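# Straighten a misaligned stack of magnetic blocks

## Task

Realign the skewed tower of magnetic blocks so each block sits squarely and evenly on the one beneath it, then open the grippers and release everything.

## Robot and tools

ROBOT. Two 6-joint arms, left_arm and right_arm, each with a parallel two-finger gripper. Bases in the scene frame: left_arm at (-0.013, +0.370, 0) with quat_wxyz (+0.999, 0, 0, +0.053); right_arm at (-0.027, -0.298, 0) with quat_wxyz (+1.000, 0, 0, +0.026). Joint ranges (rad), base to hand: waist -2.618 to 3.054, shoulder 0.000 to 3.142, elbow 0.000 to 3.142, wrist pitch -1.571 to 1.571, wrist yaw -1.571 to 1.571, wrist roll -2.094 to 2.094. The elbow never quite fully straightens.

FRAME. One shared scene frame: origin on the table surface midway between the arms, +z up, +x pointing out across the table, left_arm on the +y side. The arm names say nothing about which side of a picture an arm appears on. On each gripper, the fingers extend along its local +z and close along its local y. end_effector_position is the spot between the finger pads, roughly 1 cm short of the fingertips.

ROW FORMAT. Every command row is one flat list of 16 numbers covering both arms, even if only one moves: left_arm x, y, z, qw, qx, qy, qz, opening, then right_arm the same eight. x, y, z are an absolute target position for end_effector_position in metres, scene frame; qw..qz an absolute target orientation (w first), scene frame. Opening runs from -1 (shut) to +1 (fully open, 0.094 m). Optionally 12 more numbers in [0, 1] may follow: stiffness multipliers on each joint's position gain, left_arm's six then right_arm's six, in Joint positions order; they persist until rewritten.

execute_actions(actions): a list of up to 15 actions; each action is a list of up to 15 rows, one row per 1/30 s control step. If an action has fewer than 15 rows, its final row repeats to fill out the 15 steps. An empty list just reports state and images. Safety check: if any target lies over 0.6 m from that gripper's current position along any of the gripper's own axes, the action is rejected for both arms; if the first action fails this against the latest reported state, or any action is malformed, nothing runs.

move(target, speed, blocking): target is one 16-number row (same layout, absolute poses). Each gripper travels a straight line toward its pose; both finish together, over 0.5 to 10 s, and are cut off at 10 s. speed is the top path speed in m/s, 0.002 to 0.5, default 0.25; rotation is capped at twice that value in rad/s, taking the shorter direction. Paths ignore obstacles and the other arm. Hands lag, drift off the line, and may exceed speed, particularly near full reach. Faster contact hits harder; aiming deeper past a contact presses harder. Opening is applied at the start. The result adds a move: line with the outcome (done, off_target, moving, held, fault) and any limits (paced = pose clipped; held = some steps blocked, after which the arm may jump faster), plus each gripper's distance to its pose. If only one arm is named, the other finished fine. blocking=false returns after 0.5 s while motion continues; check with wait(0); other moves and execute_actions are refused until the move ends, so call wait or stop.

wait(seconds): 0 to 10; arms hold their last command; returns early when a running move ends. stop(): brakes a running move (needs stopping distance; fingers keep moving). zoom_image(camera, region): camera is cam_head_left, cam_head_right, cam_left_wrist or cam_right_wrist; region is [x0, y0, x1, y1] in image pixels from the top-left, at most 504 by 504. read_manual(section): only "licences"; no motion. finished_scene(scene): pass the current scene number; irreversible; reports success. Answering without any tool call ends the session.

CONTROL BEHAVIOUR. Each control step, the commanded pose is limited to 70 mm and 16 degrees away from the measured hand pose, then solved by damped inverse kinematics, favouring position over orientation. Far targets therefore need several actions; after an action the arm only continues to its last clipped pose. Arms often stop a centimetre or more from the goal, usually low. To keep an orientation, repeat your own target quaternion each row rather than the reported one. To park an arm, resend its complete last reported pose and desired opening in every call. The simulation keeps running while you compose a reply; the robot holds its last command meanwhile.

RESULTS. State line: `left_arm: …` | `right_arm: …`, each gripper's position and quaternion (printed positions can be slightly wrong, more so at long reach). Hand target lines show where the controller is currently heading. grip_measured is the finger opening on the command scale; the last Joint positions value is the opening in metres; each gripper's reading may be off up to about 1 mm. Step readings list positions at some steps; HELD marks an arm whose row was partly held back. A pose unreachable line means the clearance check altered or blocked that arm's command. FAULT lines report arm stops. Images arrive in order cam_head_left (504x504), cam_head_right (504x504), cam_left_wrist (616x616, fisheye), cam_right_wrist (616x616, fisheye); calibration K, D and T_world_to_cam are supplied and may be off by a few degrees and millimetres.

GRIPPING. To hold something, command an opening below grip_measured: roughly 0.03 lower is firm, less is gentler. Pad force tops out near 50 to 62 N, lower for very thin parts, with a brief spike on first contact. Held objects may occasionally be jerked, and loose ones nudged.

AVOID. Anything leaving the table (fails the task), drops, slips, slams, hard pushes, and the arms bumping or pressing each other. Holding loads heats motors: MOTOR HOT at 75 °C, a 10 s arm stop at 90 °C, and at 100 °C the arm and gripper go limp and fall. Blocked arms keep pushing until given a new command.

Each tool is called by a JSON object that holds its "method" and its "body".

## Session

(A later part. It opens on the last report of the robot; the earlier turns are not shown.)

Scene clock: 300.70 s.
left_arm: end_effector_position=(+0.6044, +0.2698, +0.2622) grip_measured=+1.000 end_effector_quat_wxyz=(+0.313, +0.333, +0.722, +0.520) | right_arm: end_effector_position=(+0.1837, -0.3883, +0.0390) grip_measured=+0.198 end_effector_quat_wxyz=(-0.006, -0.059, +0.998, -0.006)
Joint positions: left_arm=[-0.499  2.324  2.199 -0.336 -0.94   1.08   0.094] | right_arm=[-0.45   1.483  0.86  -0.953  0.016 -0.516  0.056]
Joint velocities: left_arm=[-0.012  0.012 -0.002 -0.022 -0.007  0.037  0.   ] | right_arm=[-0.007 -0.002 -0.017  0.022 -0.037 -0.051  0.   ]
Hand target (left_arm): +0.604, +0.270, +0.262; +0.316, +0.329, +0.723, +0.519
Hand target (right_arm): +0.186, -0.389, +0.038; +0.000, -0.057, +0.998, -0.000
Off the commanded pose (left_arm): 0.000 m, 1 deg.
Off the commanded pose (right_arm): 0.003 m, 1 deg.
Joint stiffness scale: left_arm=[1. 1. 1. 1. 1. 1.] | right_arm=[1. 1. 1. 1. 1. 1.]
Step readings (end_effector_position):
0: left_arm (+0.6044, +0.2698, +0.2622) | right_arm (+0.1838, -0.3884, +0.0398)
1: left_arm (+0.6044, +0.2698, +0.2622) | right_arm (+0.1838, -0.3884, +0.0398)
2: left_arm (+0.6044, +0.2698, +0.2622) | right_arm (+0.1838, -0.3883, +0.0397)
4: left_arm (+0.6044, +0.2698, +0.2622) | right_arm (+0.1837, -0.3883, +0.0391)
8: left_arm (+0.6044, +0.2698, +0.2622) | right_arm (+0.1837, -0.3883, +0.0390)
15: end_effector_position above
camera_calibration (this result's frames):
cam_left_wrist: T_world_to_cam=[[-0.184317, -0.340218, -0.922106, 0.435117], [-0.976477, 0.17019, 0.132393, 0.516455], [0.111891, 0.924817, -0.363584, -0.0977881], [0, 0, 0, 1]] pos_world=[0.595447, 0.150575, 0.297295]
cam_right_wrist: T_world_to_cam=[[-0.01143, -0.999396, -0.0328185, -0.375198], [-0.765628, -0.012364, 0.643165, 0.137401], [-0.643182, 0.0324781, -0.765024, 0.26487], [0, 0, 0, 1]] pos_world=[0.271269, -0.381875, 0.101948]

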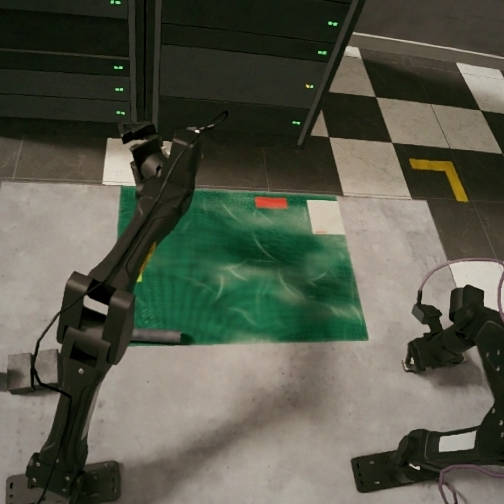

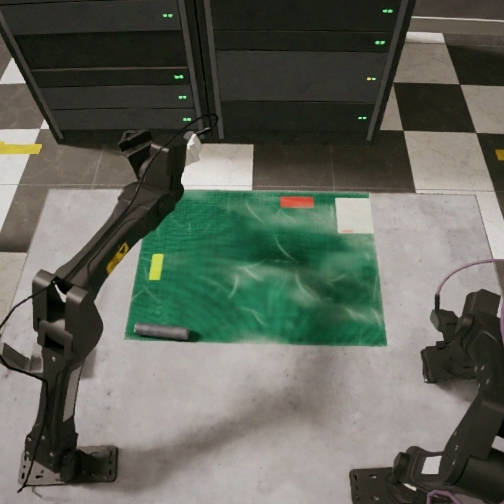

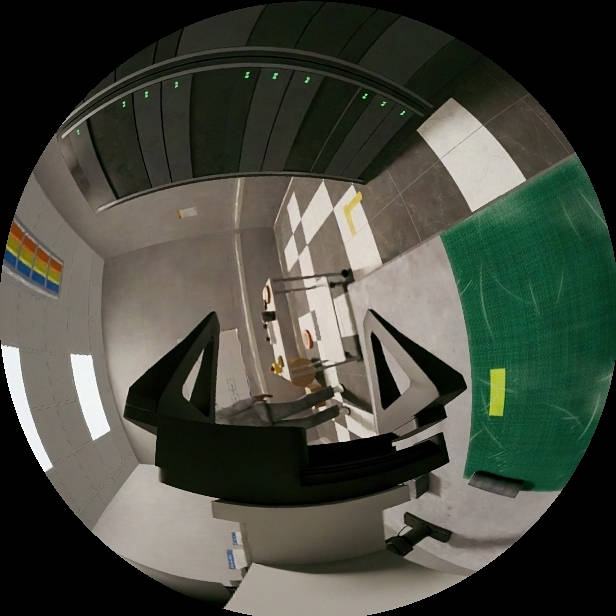

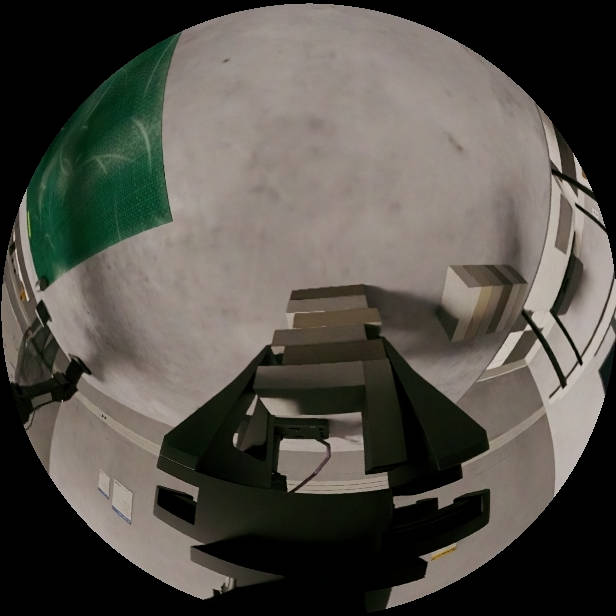

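The zoom shows the problem. Within the pad zone the layers are still zig‑zagged in y by roughly ±5 mm, so they barely slid. In this pattern each block has to slide against the blocks above and below it in opposite directions, and the gripper's force is shared among all the protruding blocks at once.

I won't raise the force. Instead I'll work from the top down, engaging only the top one or two blocks first so each gets more of the force, then stepping lower.

{"method": "move", "body": {"target": [0.6044,0.2698,0.2622,0.316,0.329,0.723,0.519,1.0, 0.192,-0.389,0.074,0,-0.0567,0.9984,0,0.4], "speed": 0.03}}

Scene clock: 314.53 s.
left_arm: end_effector_position=(+0.6044, +0.2698, +0.2622) grip_measured=+1.000 end_effector_quat_wxyz=(+0.313, +0.333, +0.721, +0.520) | right_arm: end_effector_position=(+0.1841, -0.3884, +0.0635) grip_measured=+0.398 end_effector_quat_wxyz=(-0.020, -0.060, +0.998, +0.001)
Joint positions: left_arm=[-0.499  2.324  2.199 -0.336 -0.94   1.08   0.094] | right_arm=[-0.45   1.483  0.962 -1.087  0.015 -0.516  0.066]
Joint velocities: left_arm=[-0.012 -0.002 -0.007  0.051  0.066  0.066  0.   ] | right_arm=[-0.007 -0.002 -0.007 -0.051 -0.007 -0.066 -0.   ]
Hand target (left_arm): +0.604, +0.270, +0.262; +0.316, +0.329, +0.723, +0.519
Hand target (right_arm): +0.192, -0.389, +0.074; +0.000, -0.057, +0.998, -0.000
Off the commanded pose (left_arm): 0.000 m, 1 deg.
Off the commanded pose (right_arm): 0.013 m, 2 deg.
Joint stiffness scale: left_arm=[1. 1. 1. 1. 1. 1.] | right_arm=[1. 1. 1. 1. 1. 1.]
move: off_target (right_arm)
camera_calibration (this result's frames):
cam_left_wrist: T_world_to_cam=[[-0.184542, -0.339919, -0.922171, 0.435189], [-0.976433, 0.170247, 0.132646, 0.516346], [0.111908, 0.924917, -0.363326, -0.0978932], [0, 0, 0, 1]] pos_world=[0.595442, 0.150566, 0.29726]
cam_right_wrist: T_world_to_cam=[[-0.0125693, -0.998905, -0.0450667, -0.373339], [-0.746628, -0.0206038, 0.664922, 0.113958], [-0.665123, 0.0420057, -0.745552, 0.290393], [0, 0, 0, 1]] pos_world=[0.273539, -0.38278, 0.123905]

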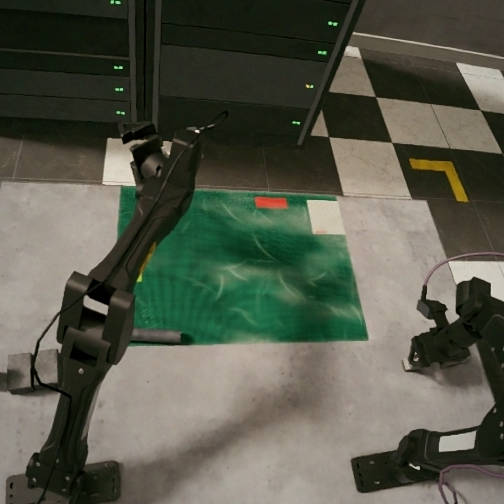

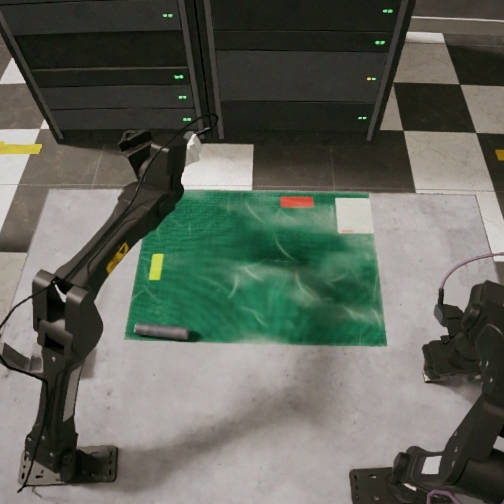

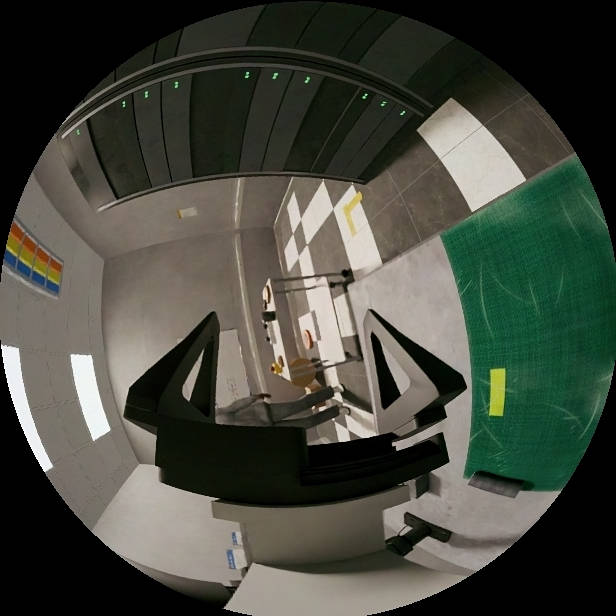

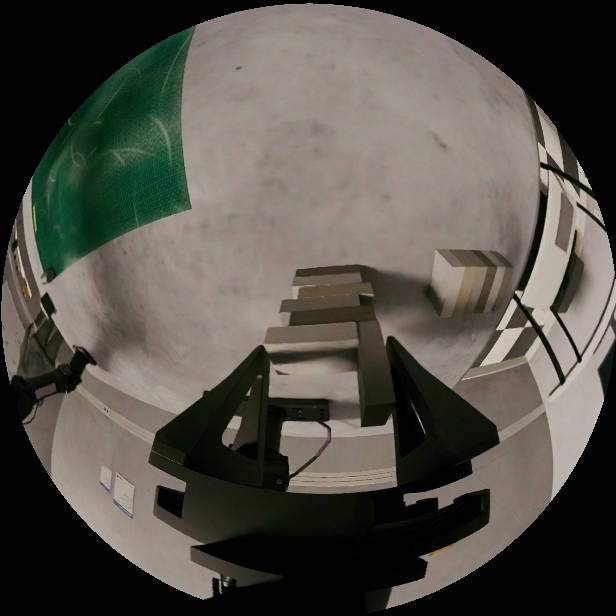

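The fingertips are now at z ≈ 0.054, so only the top blocks are between the pads. I'll close in a shorter sequence and check before pushing any harder.

{"method": "execute_actions", "body": {"actions": [[[0.6044,0.2698,0.2622,0.316,0.329,0.723,0.519,1.0,0.192,-0.389,0.074,0,-0.0567,0.9984,0,0.28]],[[0.6044,0.2698,0.2622,0.316,0.329,0.723,0.519,1.0,0.192,-0.389,0.074,0,-0.0567,0.9984,0,0.2]],[[0.6044,0.2698,0.2622,0.316,0.329,0.723,0.519,1.0,0.192,-0.389,0.074,0,-0.0567,0.9984,0,0.13]],[[0.6044,0.2698,0.2622,0.316,0.329,0.723,0.519,1.0,0.192,-0.389,0.074,0,-0.0567,0.9984,0,0.06]],[[0.6044,0.2698,0.2622,0.316,0.329,0.723,0.519,1.0,0.192,-0.389,0.074,0,-0.0567,0.9984,0,0.0]],[[0.6044,0.2698,0.2622,0.316,0.329,0.723,0.519,1.0,0.192,-0.389,0.074,0,-0.0567,0.9984,0,-0.06]],[[0.6044,0.2698,0.2622,0.316,0.329,0.723,0.519,1.0,0.192,-0.389,0.074,0,-0.0567,0.9984,0,-0.11]]]}}

Scene clock: 328.10 s.
left_arm: end_effector_position=(+0.6044, +0.2698, +0.2622) grip_measured=+1.000 end_effector_quat_wxyz=(+0.313, +0.333, +0.721, +0.520) | right_arm: end_effector_position=(+0.1832, -0.3880, +0.0635) grip_measured=+0.145 end_effector_quat_wxyz=(-0.022, -0.060, +0.998, +0.002)
Joint positions: left_arm=[-0.499  2.324  2.199 -0.336 -0.94   1.08   0.094] | right_arm=[-0.45   1.483  0.962 -1.091  0.015 -0.516  0.054]
Joint velocities: left_arm=[-0.007 -0.002  0.007 -0.007 -0.037 -0.051  0.   ] | right_arm=[-0.017  0.007 -0.007 -0.007 -0.066  0.022 -0.001]
Hand target (left_arm): +0.604, +0.270, +0.262; +0.316, +0.329, +0.723, +0.519
Hand target (right_arm): +0.192, -0.389, +0.074; -0.000, -0.057, +0.998, -0.000
Off the commanded pose (left_arm): 0.000 m, 1 deg.
Off the commanded pose (right_arm): 0.014 m, 3 deg.
Joint stiffness scale: left_arm=[1. 1. 1. 1. 1. 1.] | right_arm=[1. 1. 1. 1. 1. 1.]
Step readings (end_effector_position; steps 1 to 15: 1st action; 16 to 30: 2nd action; 31 to 45: 3rd action; 46 to 60: 4th action; 61 to 75: 5th action; 76 to 90: 6th action; 91 to 105: 7th action):
0: left_arm (+0.6044, +0.2698, +0.2622) | right_arm (+0.1832, -0.3880, +0.0635)
1: left_arm (+0.6044, +0.2698, +0.2622) | right_arm (+0.1832, -0.3880, +0.0635)
2: left_arm (+0.6044, +0.2698, +0.2622) | right_arm (+0.1832, -0.3880, +0.0635)
4: left_arm (+0.6044, +0.2698, +0.2622) | right_arm (+0.1832, -0.3880, +0.0635)
8: left_arm (+0.6044, +0.2698, +0.2622) | right_arm (+0.1832, -0.3880, +0.0635)
15: left_arm (+0.6044, +0.2698, +0.2622) | right_arm (+0.1832, -0.3880, +0.0635)
16: left_arm (+0.6044, +0.2698, +0.2622) | right_arm (+0.1832, -0.3880, +0.0635)
17: left_arm (+0.6044, +0.2698, +0.2622) | right_arm (+0.1832, -0.3880, +0.0635)
19: left_arm (+0.6044, +0.2698, +0.2622) | right_arm (+0.1832, -0.3880, +0.0635)
23: left_arm (+0.6044, +0.2698, +0.2622) | right_arm (+0.1832, -0.3880, +0.0635)
30: left_arm (+0.6044, +0.2698, +0.2622) | right_arm (+0.1832, -0.3880, +0.0635)
31: left_arm (+0.6044, +0.2698, +0.2622) | right_arm (+0.1832, -0.3880, +0.0635)
32: left_arm (+0.6044, +0.2698, +0.2622) | right_arm (+0.1832, -0.3880, +0.0635)
34: left_arm (+0.6044, +0.2698, +0.2622) | right_arm (+0.1832, -0.3880, +0.0635)
38: left_arm (+0.6044, +0.2698, +0.2622) | right_arm (+0.1832, -0.3880, +0.0635)
45: left_arm (+0.6044, +0.2698, +0.2622) | right_arm (+0.1832, -0.3880, +0.0635)
46: left_arm (+0.6044, +0.2698, +0.2622) | right_arm (+0.1832, -0.3880, +0.0635)
47: left_arm (+0.6044, +0.2698, +0.2622) | right_arm (+0.1832, -0.3880, +0.0635)
49: left_arm (+0.6044, +0.2698, +0.2622) | right_arm (+0.1832, -0.3880, +0.0635)
53: left_arm (+0.6044, +0.2698, +0.2622) | right_arm (+0.1832, -0.3880, +0.0635)
60: left_arm (+0.6044, +0.2698, +0.2622) | right_arm (+0.1832, -0.3880, +0.0635)
61: left_arm (+0.6044, +0.2698, +0.2622) | right_arm (+0.1832, -0.3880, +0.0635)
62: left_arm (+0.6044, +0.2698, +0.2622) | right_arm (+0.1832, -0.3880, +0.0635)
64: left_arm (+0.6044, +0.2698, +0.2622) | right_arm (+0.1832, -0.3880, +0.0635)
68: left_arm (+0.6044, +0.2698, +0.2622) | right_arm (+0.1832, -0.3880, +0.0635)
75: left_arm (+0.6044, +0.2698, +0.2622) | right_arm (+0.1832, -0.3880, +0.0635)
76: left_arm (+0.6044, +0.2698, +0.2622) | right_arm (+0.1832, -0.3880, +0.0635)
77: left_arm (+0.6044, +0.2698, +0.2622) | right_arm (+0.1832, -0.3880, +0.0635)
79: left_arm (+0.6044, +0.2698, +0.2622) | right_arm (+0.1832, -0.3880, +0.0635)
83: left_arm (+0.6044, +0.2698, +0.2622) | right_arm (+0.1832, -0.3880, +0.0635)
90: left_arm (+0.6044, +0.2698, +0.2622) | right_arm (+0.1832, -0.3880, +0.0635)
91: left_arm (+0.6044, +0.2698, +0.2622) | right_arm (+0.1832, -0.3880, +0.0635)
92: left_arm (+0.6044, +0.2698, +0.2622) | right_arm (+0.1832, -0.3880, +0.0635)
94: left_arm (+0.6044, +0.2698, +0.2622) | right_arm (+0.1832, -0.3880, +0.0635)
98: left_arm (+0.6044, +0.2698, +0.2622) | right_arm (+0.1832, -0.3880, +0.0635)
105: end_effector_position above
camera_calibration (this result's frames):
cam_left_wrist: T_world_to_cam=[[-0.184542, -0.339919, -0.922171, 0.435189], [-0.976433, 0.170247, 0.132646, 0.516346], [0.111908, 0.924917, -0.363326, -0.0978932], [0, 0, 0, 1]] pos_world=[0.595442, 0.150566, 0.29726]
cam_right_wrist: T_world_to_cam=[[-0.0127467, -0.99883, -0.04664, -0.372785], [-0.74405, -0.021686, 0.667772, 0.112148], [-0.668002, 0.0432144, -0.742904, 0.290596], [0, 0, 0, 1]] pos_world=[0.272811, -0.382474, 0.123609]

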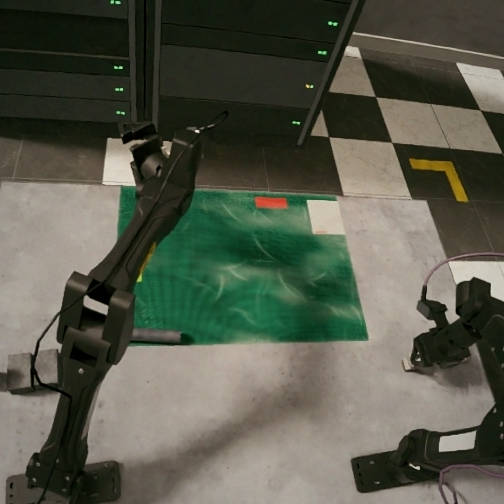

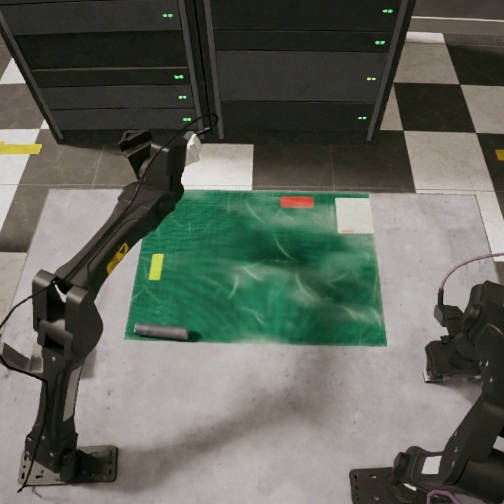

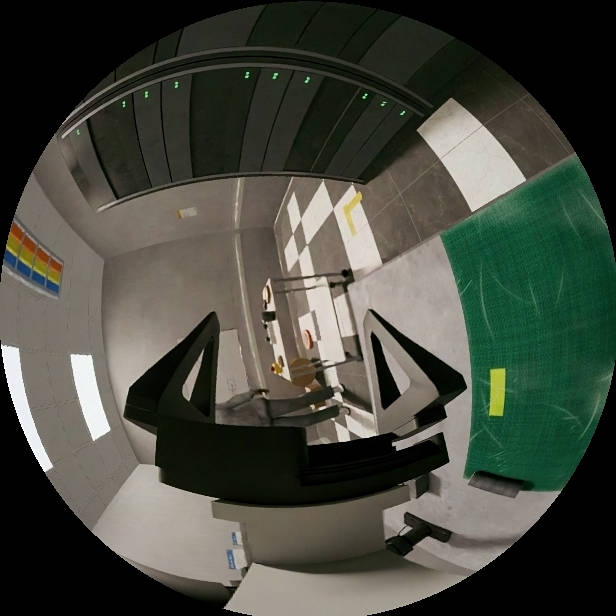

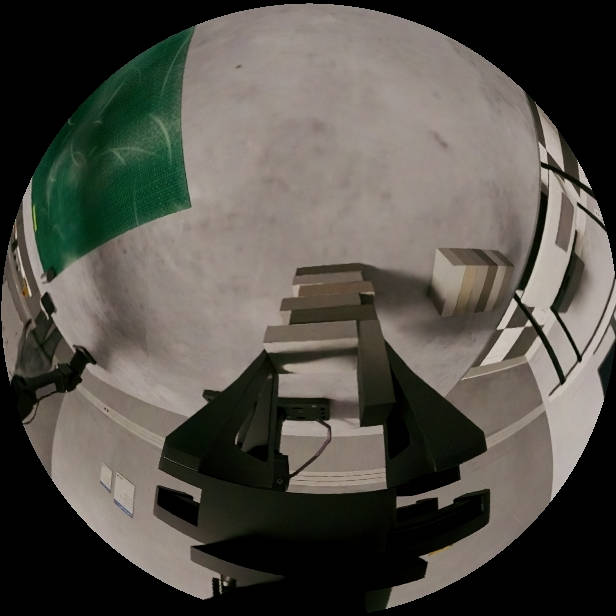

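It stalled again, at +0.145 (about 54 mm), with only the top blocks engaged and no movement at all. That rules out my idea about shared force. Something rigid about 54 mm across is stopping the pads, so these blocks may be longer than the 42 mm I carried over from scene 1. I'm releasing the pressure and lifting clear to measure the top face properly.

{"method": "move", "body": {"target": [0.6044,0.2698,0.2622,0.316,0.329,0.723,0.519,1.0, 0.19,-0.389,0.135,0,-0.0567,0.9984,0,0.5], "speed": 0.05}}

{"method": "zoom_image", "body": {"camera": "cam_right_wrist", "region": [280, 225, 390, 325]}}

Scene clock: 334.87 s.
left_arm: end_effector_position=(+0.6044, +0.2698, +0.2622) grip_measured=+1.000 end_effector_quat_wxyz=(+0.313, +0.333, +0.721, +0.520) | right_arm: end_effector_position=(+0.1848, -0.3888, +0.1220) grip_measured=+0.498 end_effector_quat_wxyz=(-0.026, -0.060, +0.998, +0.004)
Joint positions: left_arm=[-0.499  2.324  2.199 -0.336 -0.94   1.08   0.094] | right_arm=[-0.45   1.461  1.177 -1.336  0.016 -0.516  0.07 ]
Joint velocities: left_arm=[-0.002  0.002  0.007 -0.007 -0.051  0.051  0.   ] | right_arm=[-0.007 -0.022 -0.032  0.007 -0.051 -0.007  0.   ]
Hand target (left_arm): +0.604, +0.270, +0.262; +0.316, +0.329, +0.723, +0.519
Hand target (right_arm): +0.191, -0.389, +0.134; -0.000, -0.057, +0.998, -0.001
Off the commanded pose (left_arm): 0.000 m, 1 deg.
Off the commanded pose (right_arm): 0.014 m, 3 deg.
Joint stiffness scale: left_arm=[1. 1. 1. 1. 1. 1.] | right_arm=[1. 1. 1. 1. 1. 1.]
move: off_target (right_arm)
camera_calibration (this result's frames):
cam_left_wrist: T_world_to_cam=[[-0.184542, -0.339919, -0.922171, 0.435189], [-0.976433, 0.170247, 0.132646, 0.516346], [0.111908, 0.924917, -0.363326, -0.0978932], [0, 0, 0, 1]] pos_world=[0.595442, 0.150566, 0.29726]
cam_right_wrist: T_world_to_cam=[[-0.0130909, -0.998699, -0.0492885, -0.370369], [-0.738998, -0.0235423, 0.673296, 0.0720084], [-0.67358, 0.0452382, -0.737728, 0.336344], [0, 0, 0, 1]] pos_world=[0.27492, -0.383408, 0.181392]

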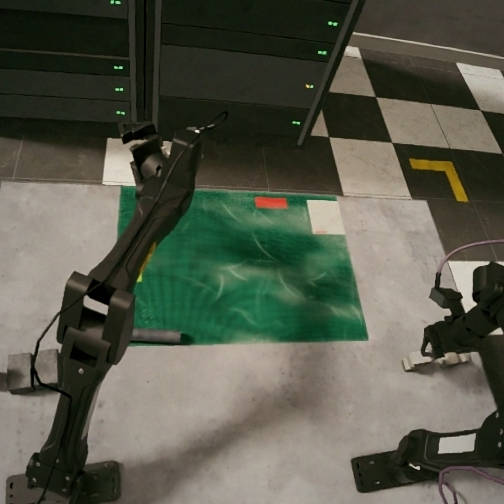

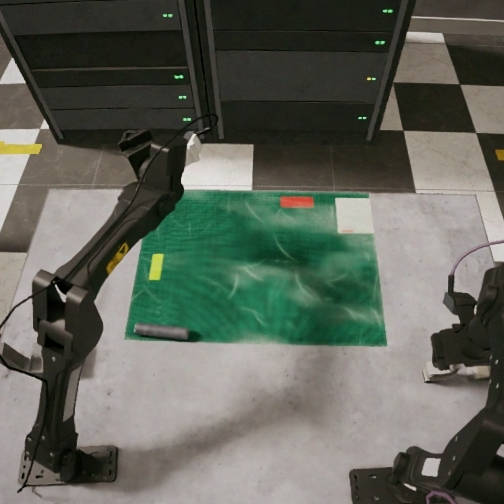

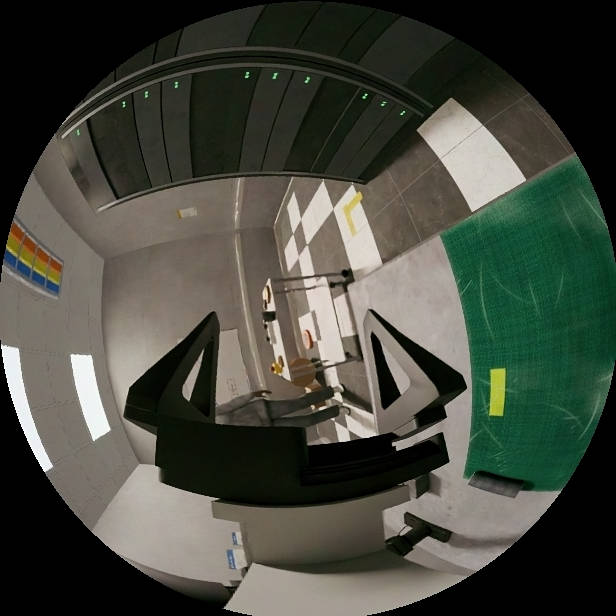

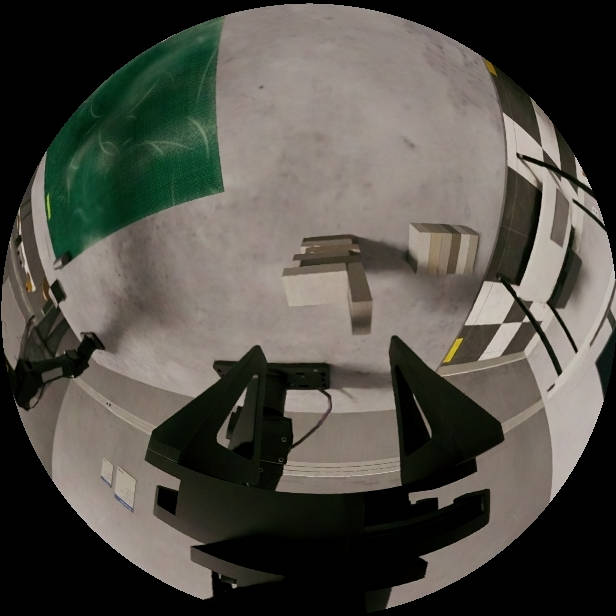

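Region (280, 225, 390, 325) of cam_right_wrist's 616x616 image, scaled by 4.582, with more detail than that image has; it fills the top 458 rows of this view, and the rest is white.

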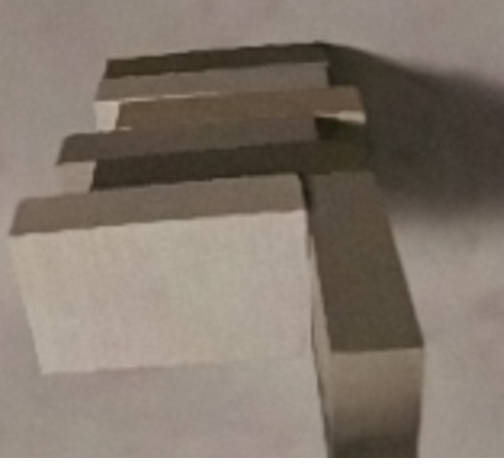

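{"method": "execute_actions", "body": {"actions": []}}

Scene clock: 343.83 s.
left_arm: end_effector_position=(+0.6044, +0.2698, +0.2622) grip_measured=+1.000 end_effector_quat_wxyz=(+0.313, +0.333, +0.721, +0.520) | right_arm: end_effector_position=(+0.1846, -0.3887, +0.1220) grip_measured=+0.498 end_effector_quat_wxyz=(-0.026, -0.060, +0.998, +0.004)
Joint positions: left_arm=[-0.499  2.324  2.199 -0.336 -0.94   1.08   0.094] | right_arm=[-0.45   1.461  1.177 -1.338  0.016 -0.516  0.07 ]
Joint velocities: left_arm=[ 0.017  0.002  0.007 -0.037 -0.007  0.007  0.   ] | right_arm=[-0.012 -0.007  0.002 -0.066 -0.051  0.007 -0.   ]
Hand target (left_arm): +0.604, +0.270, +0.262; +0.316, +0.329, +0.723, +0.519
Hand target (right_arm): +0.191, -0.389, +0.134; -0.000, -0.057, +0.998, -0.001
Off the commanded pose (left_arm): 0.000 m, 1 deg.
Off the commanded pose (right_arm): 0.014 m, 3 deg.
Joint stiffness scale: left_arm=[1. 1. 1. 1. 1. 1.] | right_arm=[1. 1. 1. 1. 1. 1.]
camera_calibration (this result's frames):
cam_left_wrist: T_world_to_cam=[[-0.184542, -0.339919, -0.922171, 0.435189], [-0.976433, 0.170247, 0.132646, 0.516346], [0.111908, 0.924917, -0.363326, -0.0978932], [0, 0, 0, 1]] pos_world=[0.595442, 0.150566, 0.29726]
cam_right_wrist: T_world_to_cam=[[-0.0131431, -0.998677, -0.0497171, -0.370192], [-0.738287, -0.0238407, 0.674065, 0.0714667], [-0.674359, 0.0455648, -0.736997, 0.336354], [0, 0, 0, 1]] pos_world=[0.274721, -0.383324, 0.181314]

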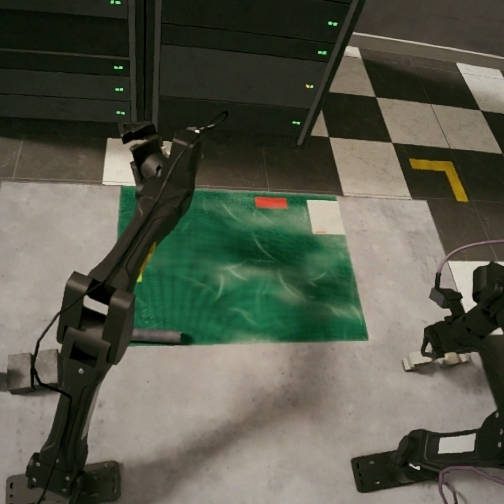

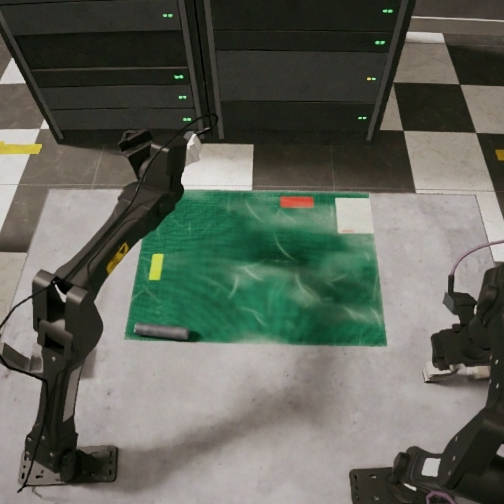

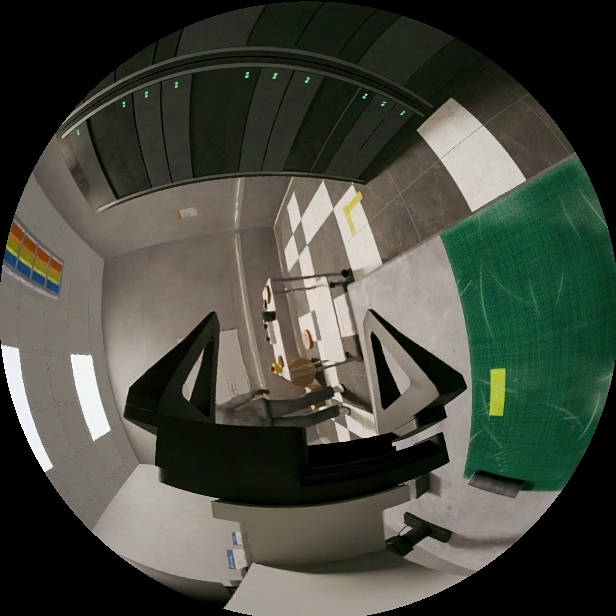

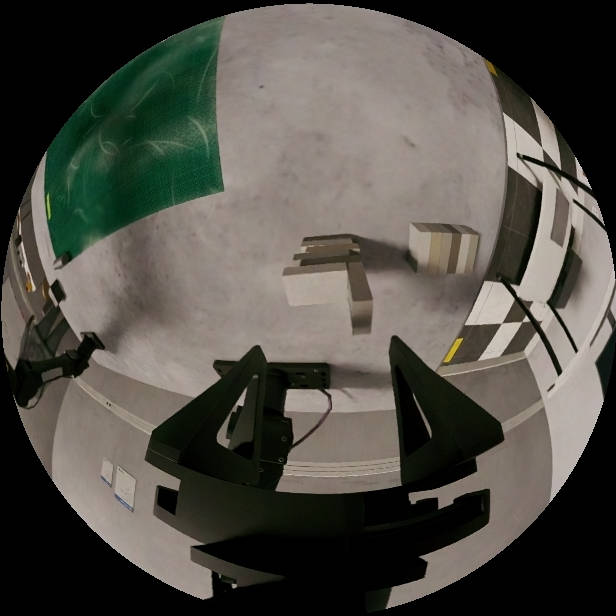

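{"method": "zoom_image", "body": {"camera": "cam_right_wrist", "region": [230, 190, 430, 360]}}

{"method": "zoom_image", "body": {"camera": "cam_head_right", "region": [380, 300, 504, 420]}}

Region (230, 190, 430, 360) of cam_right_wrist's 616x616 image, scaled by 2.520, with more detail than that image has; it fills the top 428 rows of this view, and the rest is white.

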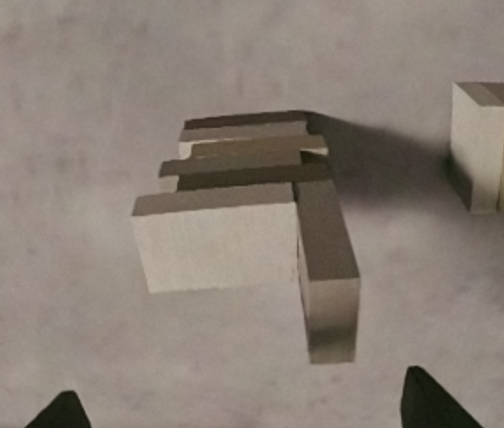

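Region (380, 300, 504, 420) of cam_head_right's 504x504 image, scaled by 4.065, with more detail than that image has; it fills the top 488 rows of this view, and the rest is white.

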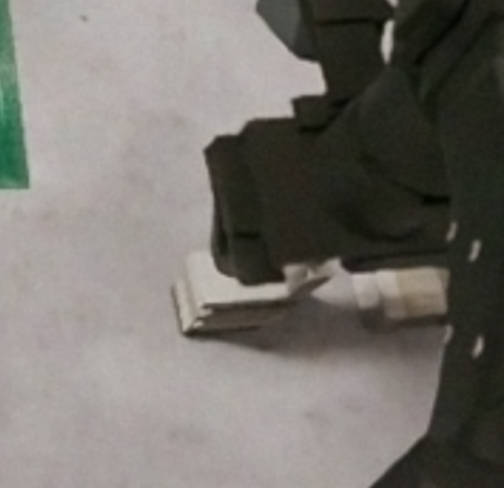

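{"method": "move", "body": {"target": [0.6044,0.2698,0.2622,0.316,0.329,0.723,0.519,1.0, 0.26,-0.30,0.16, 0,-0.0567,0.9984,0, 0.5], "speed": 0.2}}

Scene clock: 351.27 s.
left_arm: end_effector_position=(+0.6044, +0.2698, +0.2622) grip_measured=+1.000 end_effector_quat_wxyz=(+0.313, +0.333, +0.721, +0.520) | right_arm: end_effector_position=(+0.2540, -0.3035, +0.1521) grip_measured=+0.498 end_effector_quat_wxyz=(-0.012, -0.058, +0.998, -0.006)
Joint positions: left_arm=[-0.499  2.324  2.199 -0.336 -0.94   1.08   0.094] | right_arm=[-0.068  1.63   1.463 -1.427  0.013 -0.131  0.07 ]
Joint velocities: left_arm=[-0.002 -0.002 -0.012  0.007 -0.007  0.007  0.   ] | right_arm=[ 0.002  0.012  0.012 -0.066 -0.037 -0.022  0.   ]
Hand target (left_arm): +0.604, +0.270, +0.262; +0.316, +0.329, +0.723, +0.519
Hand target (right_arm): +0.260, -0.302, +0.159; +0.001, -0.056, +0.998, -0.007
Off the commanded pose (left_arm): 0.000 m, 1 deg.
Off the commanded pose (right_arm): 0.011 m, 2 deg.
Joint stiffness scale: left_arm=[1. 1. 1. 1. 1. 1.] | right_arm=[1. 1. 1. 1. 1. 1.]
move: off_target (right_arm)
camera_calibration (this result's frames):
cam_left_wrist: T_world_to_cam=[[-0.184767, -0.33962, -0.922236, 0.435261], [-0.976388, 0.170305, 0.1329, 0.516237], [0.111926, 0.925016, -0.363067, -0.0979983], [0, 0, 0, 1]] pos_world=[0.595438, 0.150556, 0.297226]
cam_right_wrist: T_world_to_cam=[[-0.0148619, -0.999366, -0.0323684, -0.285191], [-0.757378, -0.00988354, 0.652901, 0.116787], [-0.652807, 0.0342185, -0.756751, 0.395582], [0, 0, 0, 1]] pos_world=[0.342452, -0.297392, 0.213875]

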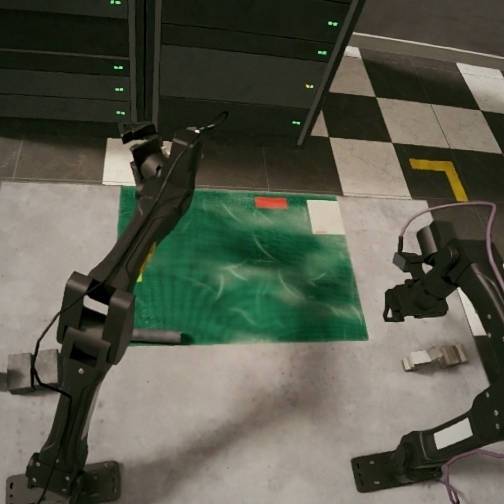

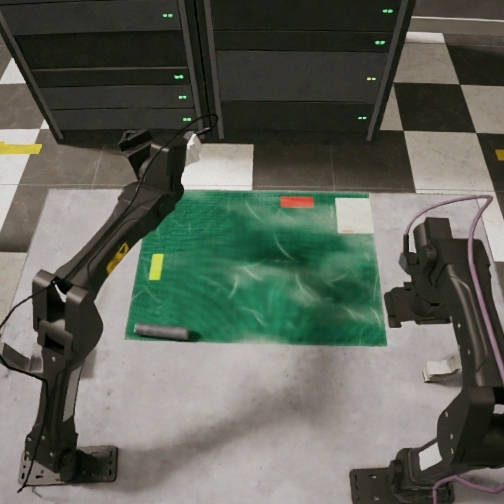

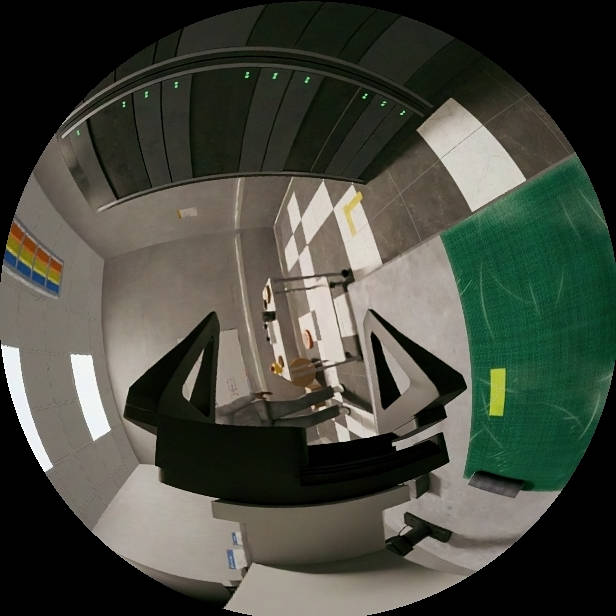

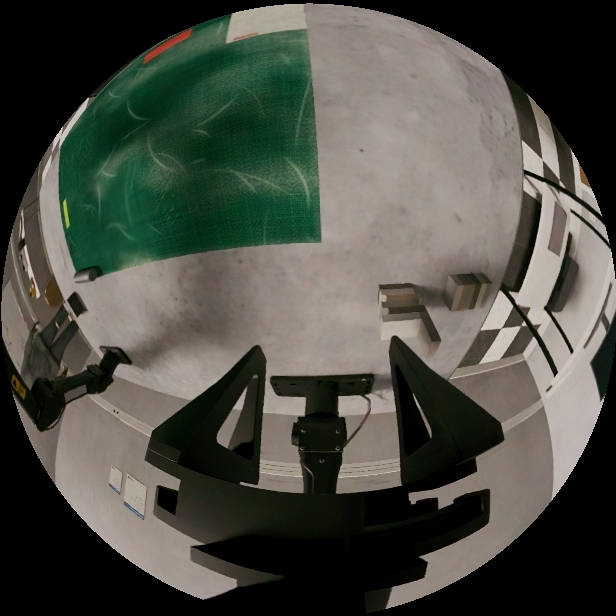

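{"method": "zoom_image", "body": {"camera": "cam_head_left", "region": [380, 320, 500, 400]}}

{"method": "zoom_image", "body": {"camera": "cam_right_wrist", "region": [350, 250, 510, 370]}}

Region (380, 320, 500, 400) of cam_head_left's 504x504 image, scaled by 4.200, with more detail than that image has.

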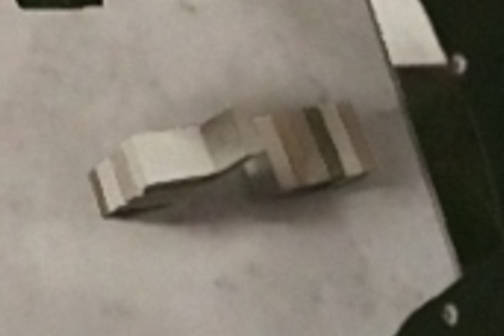

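Region (350, 250, 510, 370) of cam_right_wrist's 616x616 image, scaled by 3.150, with more detail than that image has; it fills the top 378 rows of this view, and the rest is white.

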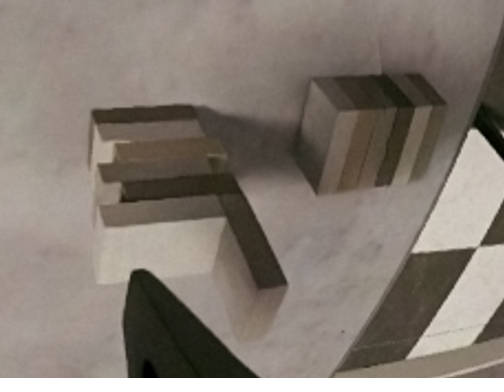

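The top block has been tipped up and is standing on its end on the layer below. Its 25 mm width runs along x and its top is at about z≈0.095. I'll grip it across that width from above, lift it, rotate it flat and put it back on the stack.

{"method": "move", "body": {"target": [0.6044,0.2698,0.2622,0.316,0.329,0.723,0.519,1.0, 0.192,-0.405,0.14, 0,0.6659,0.7461,0, 0.5], "speed": 0.2}}

{"method": "zoom_image", "body": {"camera": "cam_right_wrist", "region": [180, 150, 440, 400]}}

Scene clock: 427.70 s.
left_arm: end_effector_position=(+0.6044, +0.2698, +0.2622) grip_measured=+1.000 end_effector_quat_wxyz=(+0.313, +0.333, +0.721, +0.521) | right_arm: end_effector_position=(+0.1930, -0.3996, +0.1354) grip_measured=+0.498 end_effector_quat_wxyz=(-0.021, +0.659, +0.752, +0.001)
Joint positions: left_arm=[-0.499  2.324  2.199 -0.336 -0.94   1.081  0.094] | right_arm=[-0.499  1.496  1.263 -1.378 -0.013  0.992  0.07 ]
Joint velocities: left_arm=[-0.002  0.007  0.012 -0.022  0.022 -0.007  0.   ] | right_arm=[-0.002 -0.002  0.012 -0.022  0.066 -0.022 -0.002]
Hand target (left_arm): +0.604, +0.270, +0.262; +0.316, +0.329, +0.723, +0.519
Hand target (right_arm): +0.192, -0.402, +0.140; -0.006, +0.666, +0.746, +0.004
Off the commanded pose (left_arm): 0.000 m, 1 deg.
Off the commanded pose (right_arm): 0.007 m, 3 deg.
Joint stiffness scale: left_arm=[1. 1. 1. 1. 1. 1.] | right_arm=[1. 1. 1. 1. 1. 1.]
move: off_target (right_arm)
camera_calibration (this result's frames):
cam_left_wrist: T_world_to_cam=[[-0.185217, -0.339021, -0.922366, 0.435406], [-0.976299, 0.170419, 0.133408, 0.516019], [0.111961, 0.925214, -0.362551, -0.0982086], [0, 0, 0, 1]] pos_world=[0.595428, 0.150536, 0.297157]
cam_right_wrist: T_world_to_cam=[[-0.999885, -0.00102601, -0.01515, 0.204045], [-0.0107345, 0.75343, 0.657441, 0.240822], [0.0107399, 0.657528, -0.753354, 0.466988], [0, 0, 0, 1]] pos_world=[0.201591, -0.488291, 0.196572]

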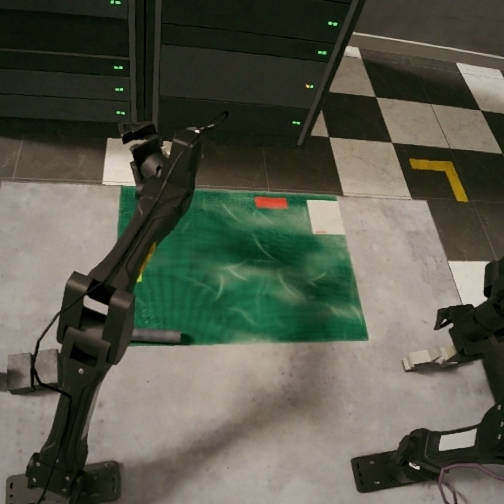

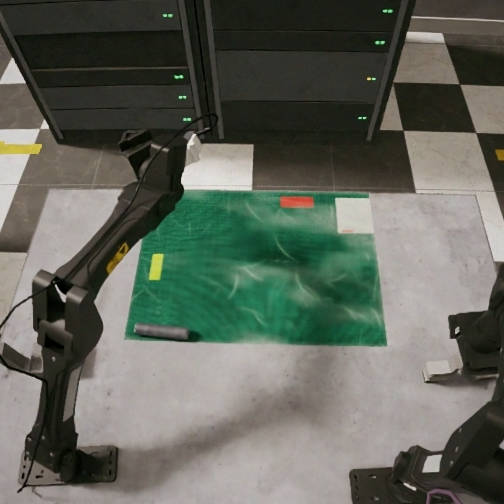

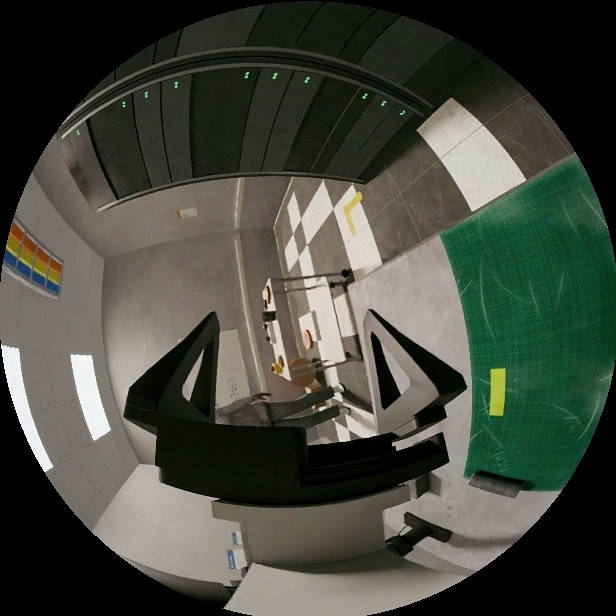

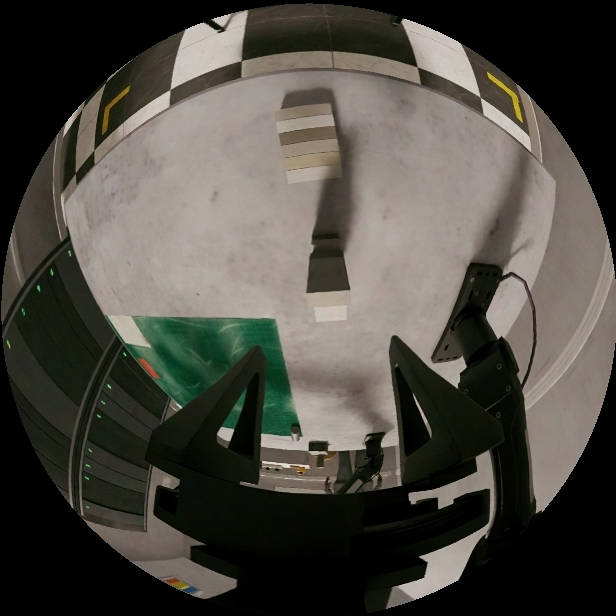

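Region (180, 150, 440, 400) of cam_right_wrist's 616x616 image, scaled by 1.938, with more detail than that image has; it fills the top 485 rows of this view, and the rest is white.

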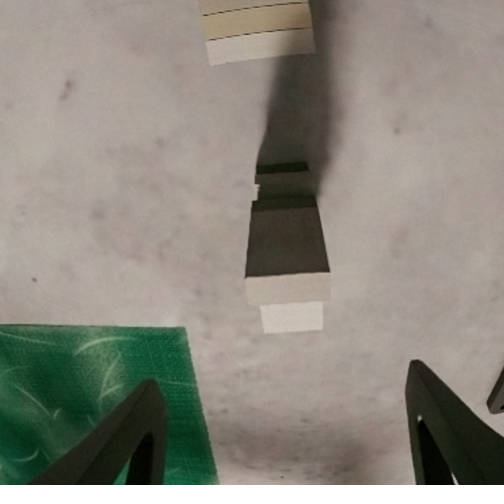

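{"method": "move", "body": {"target": [0.6044,0.2698,0.2622,0.316,0.329,0.723,0.519,1.0, 0.1885,-0.4085,0.078, 0,0.6659,0.7461,0, 0.5], "speed": 0.06}}

Scene clock: 435.57 s.
left_arm: end_effector_position=(+0.6044, +0.2698, +0.2622) grip_measured=+1.000 end_effector_quat_wxyz=(+0.313, +0.333, +0.721, +0.521) | right_arm: end_effector_position=(+0.1881, -0.4021, +0.0749) grip_measured=+0.498 end_effector_quat_wxyz=(-0.014, +0.664, +0.748, +0.003)
Joint positions: left_arm=[-0.499  2.324  2.199 -0.336 -0.94   1.081  0.094] | right_arm=[-0.517  1.496  1.022 -1.122 -0.014  0.987  0.07 ]
Joint velocities: left_arm=[ 0.012  0.012  0.002  0.037 -0.007 -0.066  0.   ] | right_arm=[-0.012 -0.012  0.002  0.037 -0.022 -0.022 -0.001]
Hand target (left_arm): +0.604, +0.270, +0.262; +0.316, +0.329, +0.723, +0.519
Hand target (right_arm): +0.188, -0.408, +0.078; -0.000, +0.666, +0.746, +0.000
Off the commanded pose (left_arm): 0.000 m, 1 deg.
Off the commanded pose (right_arm): 0.007 m, 2 deg.
Joint stiffness scale: left_arm=[1. 1. 1. 1. 1. 1.] | right_arm=[1. 1. 1. 1. 1. 1.]
move: done
camera_calibration (this result's frames):
cam_left_wrist: T_world_to_cam=[[-0.185217, -0.339021, -0.922366, 0.435406], [-0.976299, 0.170419, 0.133408, 0.516019], [0.111961, 0.925214, -0.362551, -0.0982086], [0, 0, 0, 1]] pos_world=[0.595428, 0.150536, 0.297157]
cam_right_wrist: T_world_to_cam=[[-0.999529, 0.0122128, -0.0281498, 0.204458], [-0.00913582, 0.757335, 0.652962, 0.283973], [0.0292933, 0.652912, -0.756867, 0.41799], [0, 0, 0, 1]] pos_world=[0.194712, -0.49047, 0.136695]

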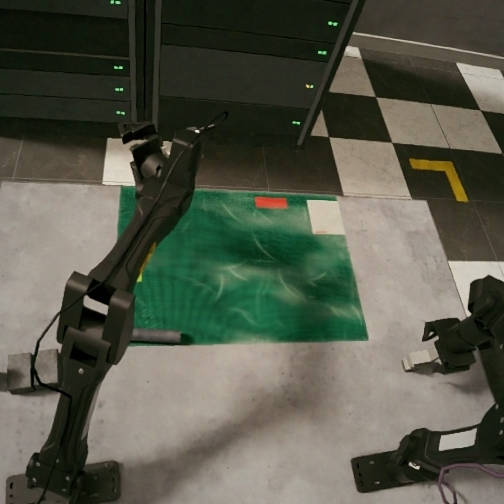

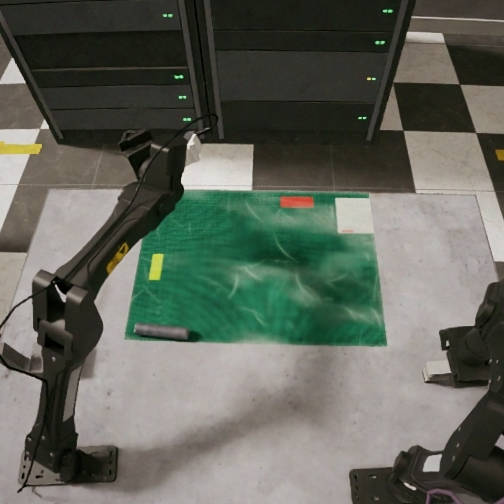

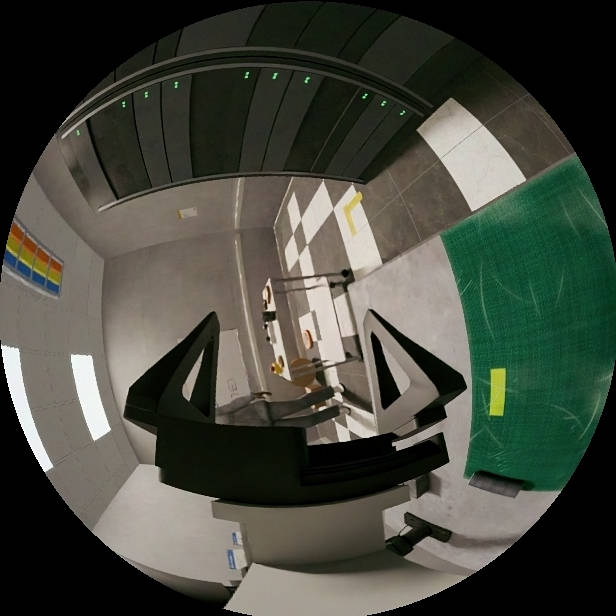

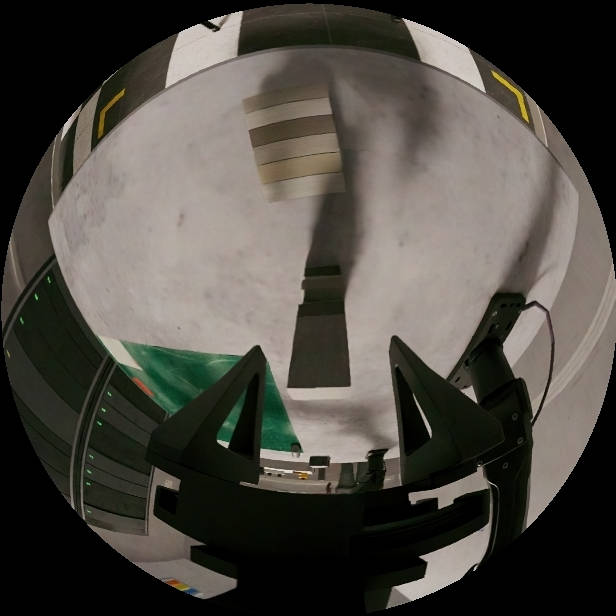

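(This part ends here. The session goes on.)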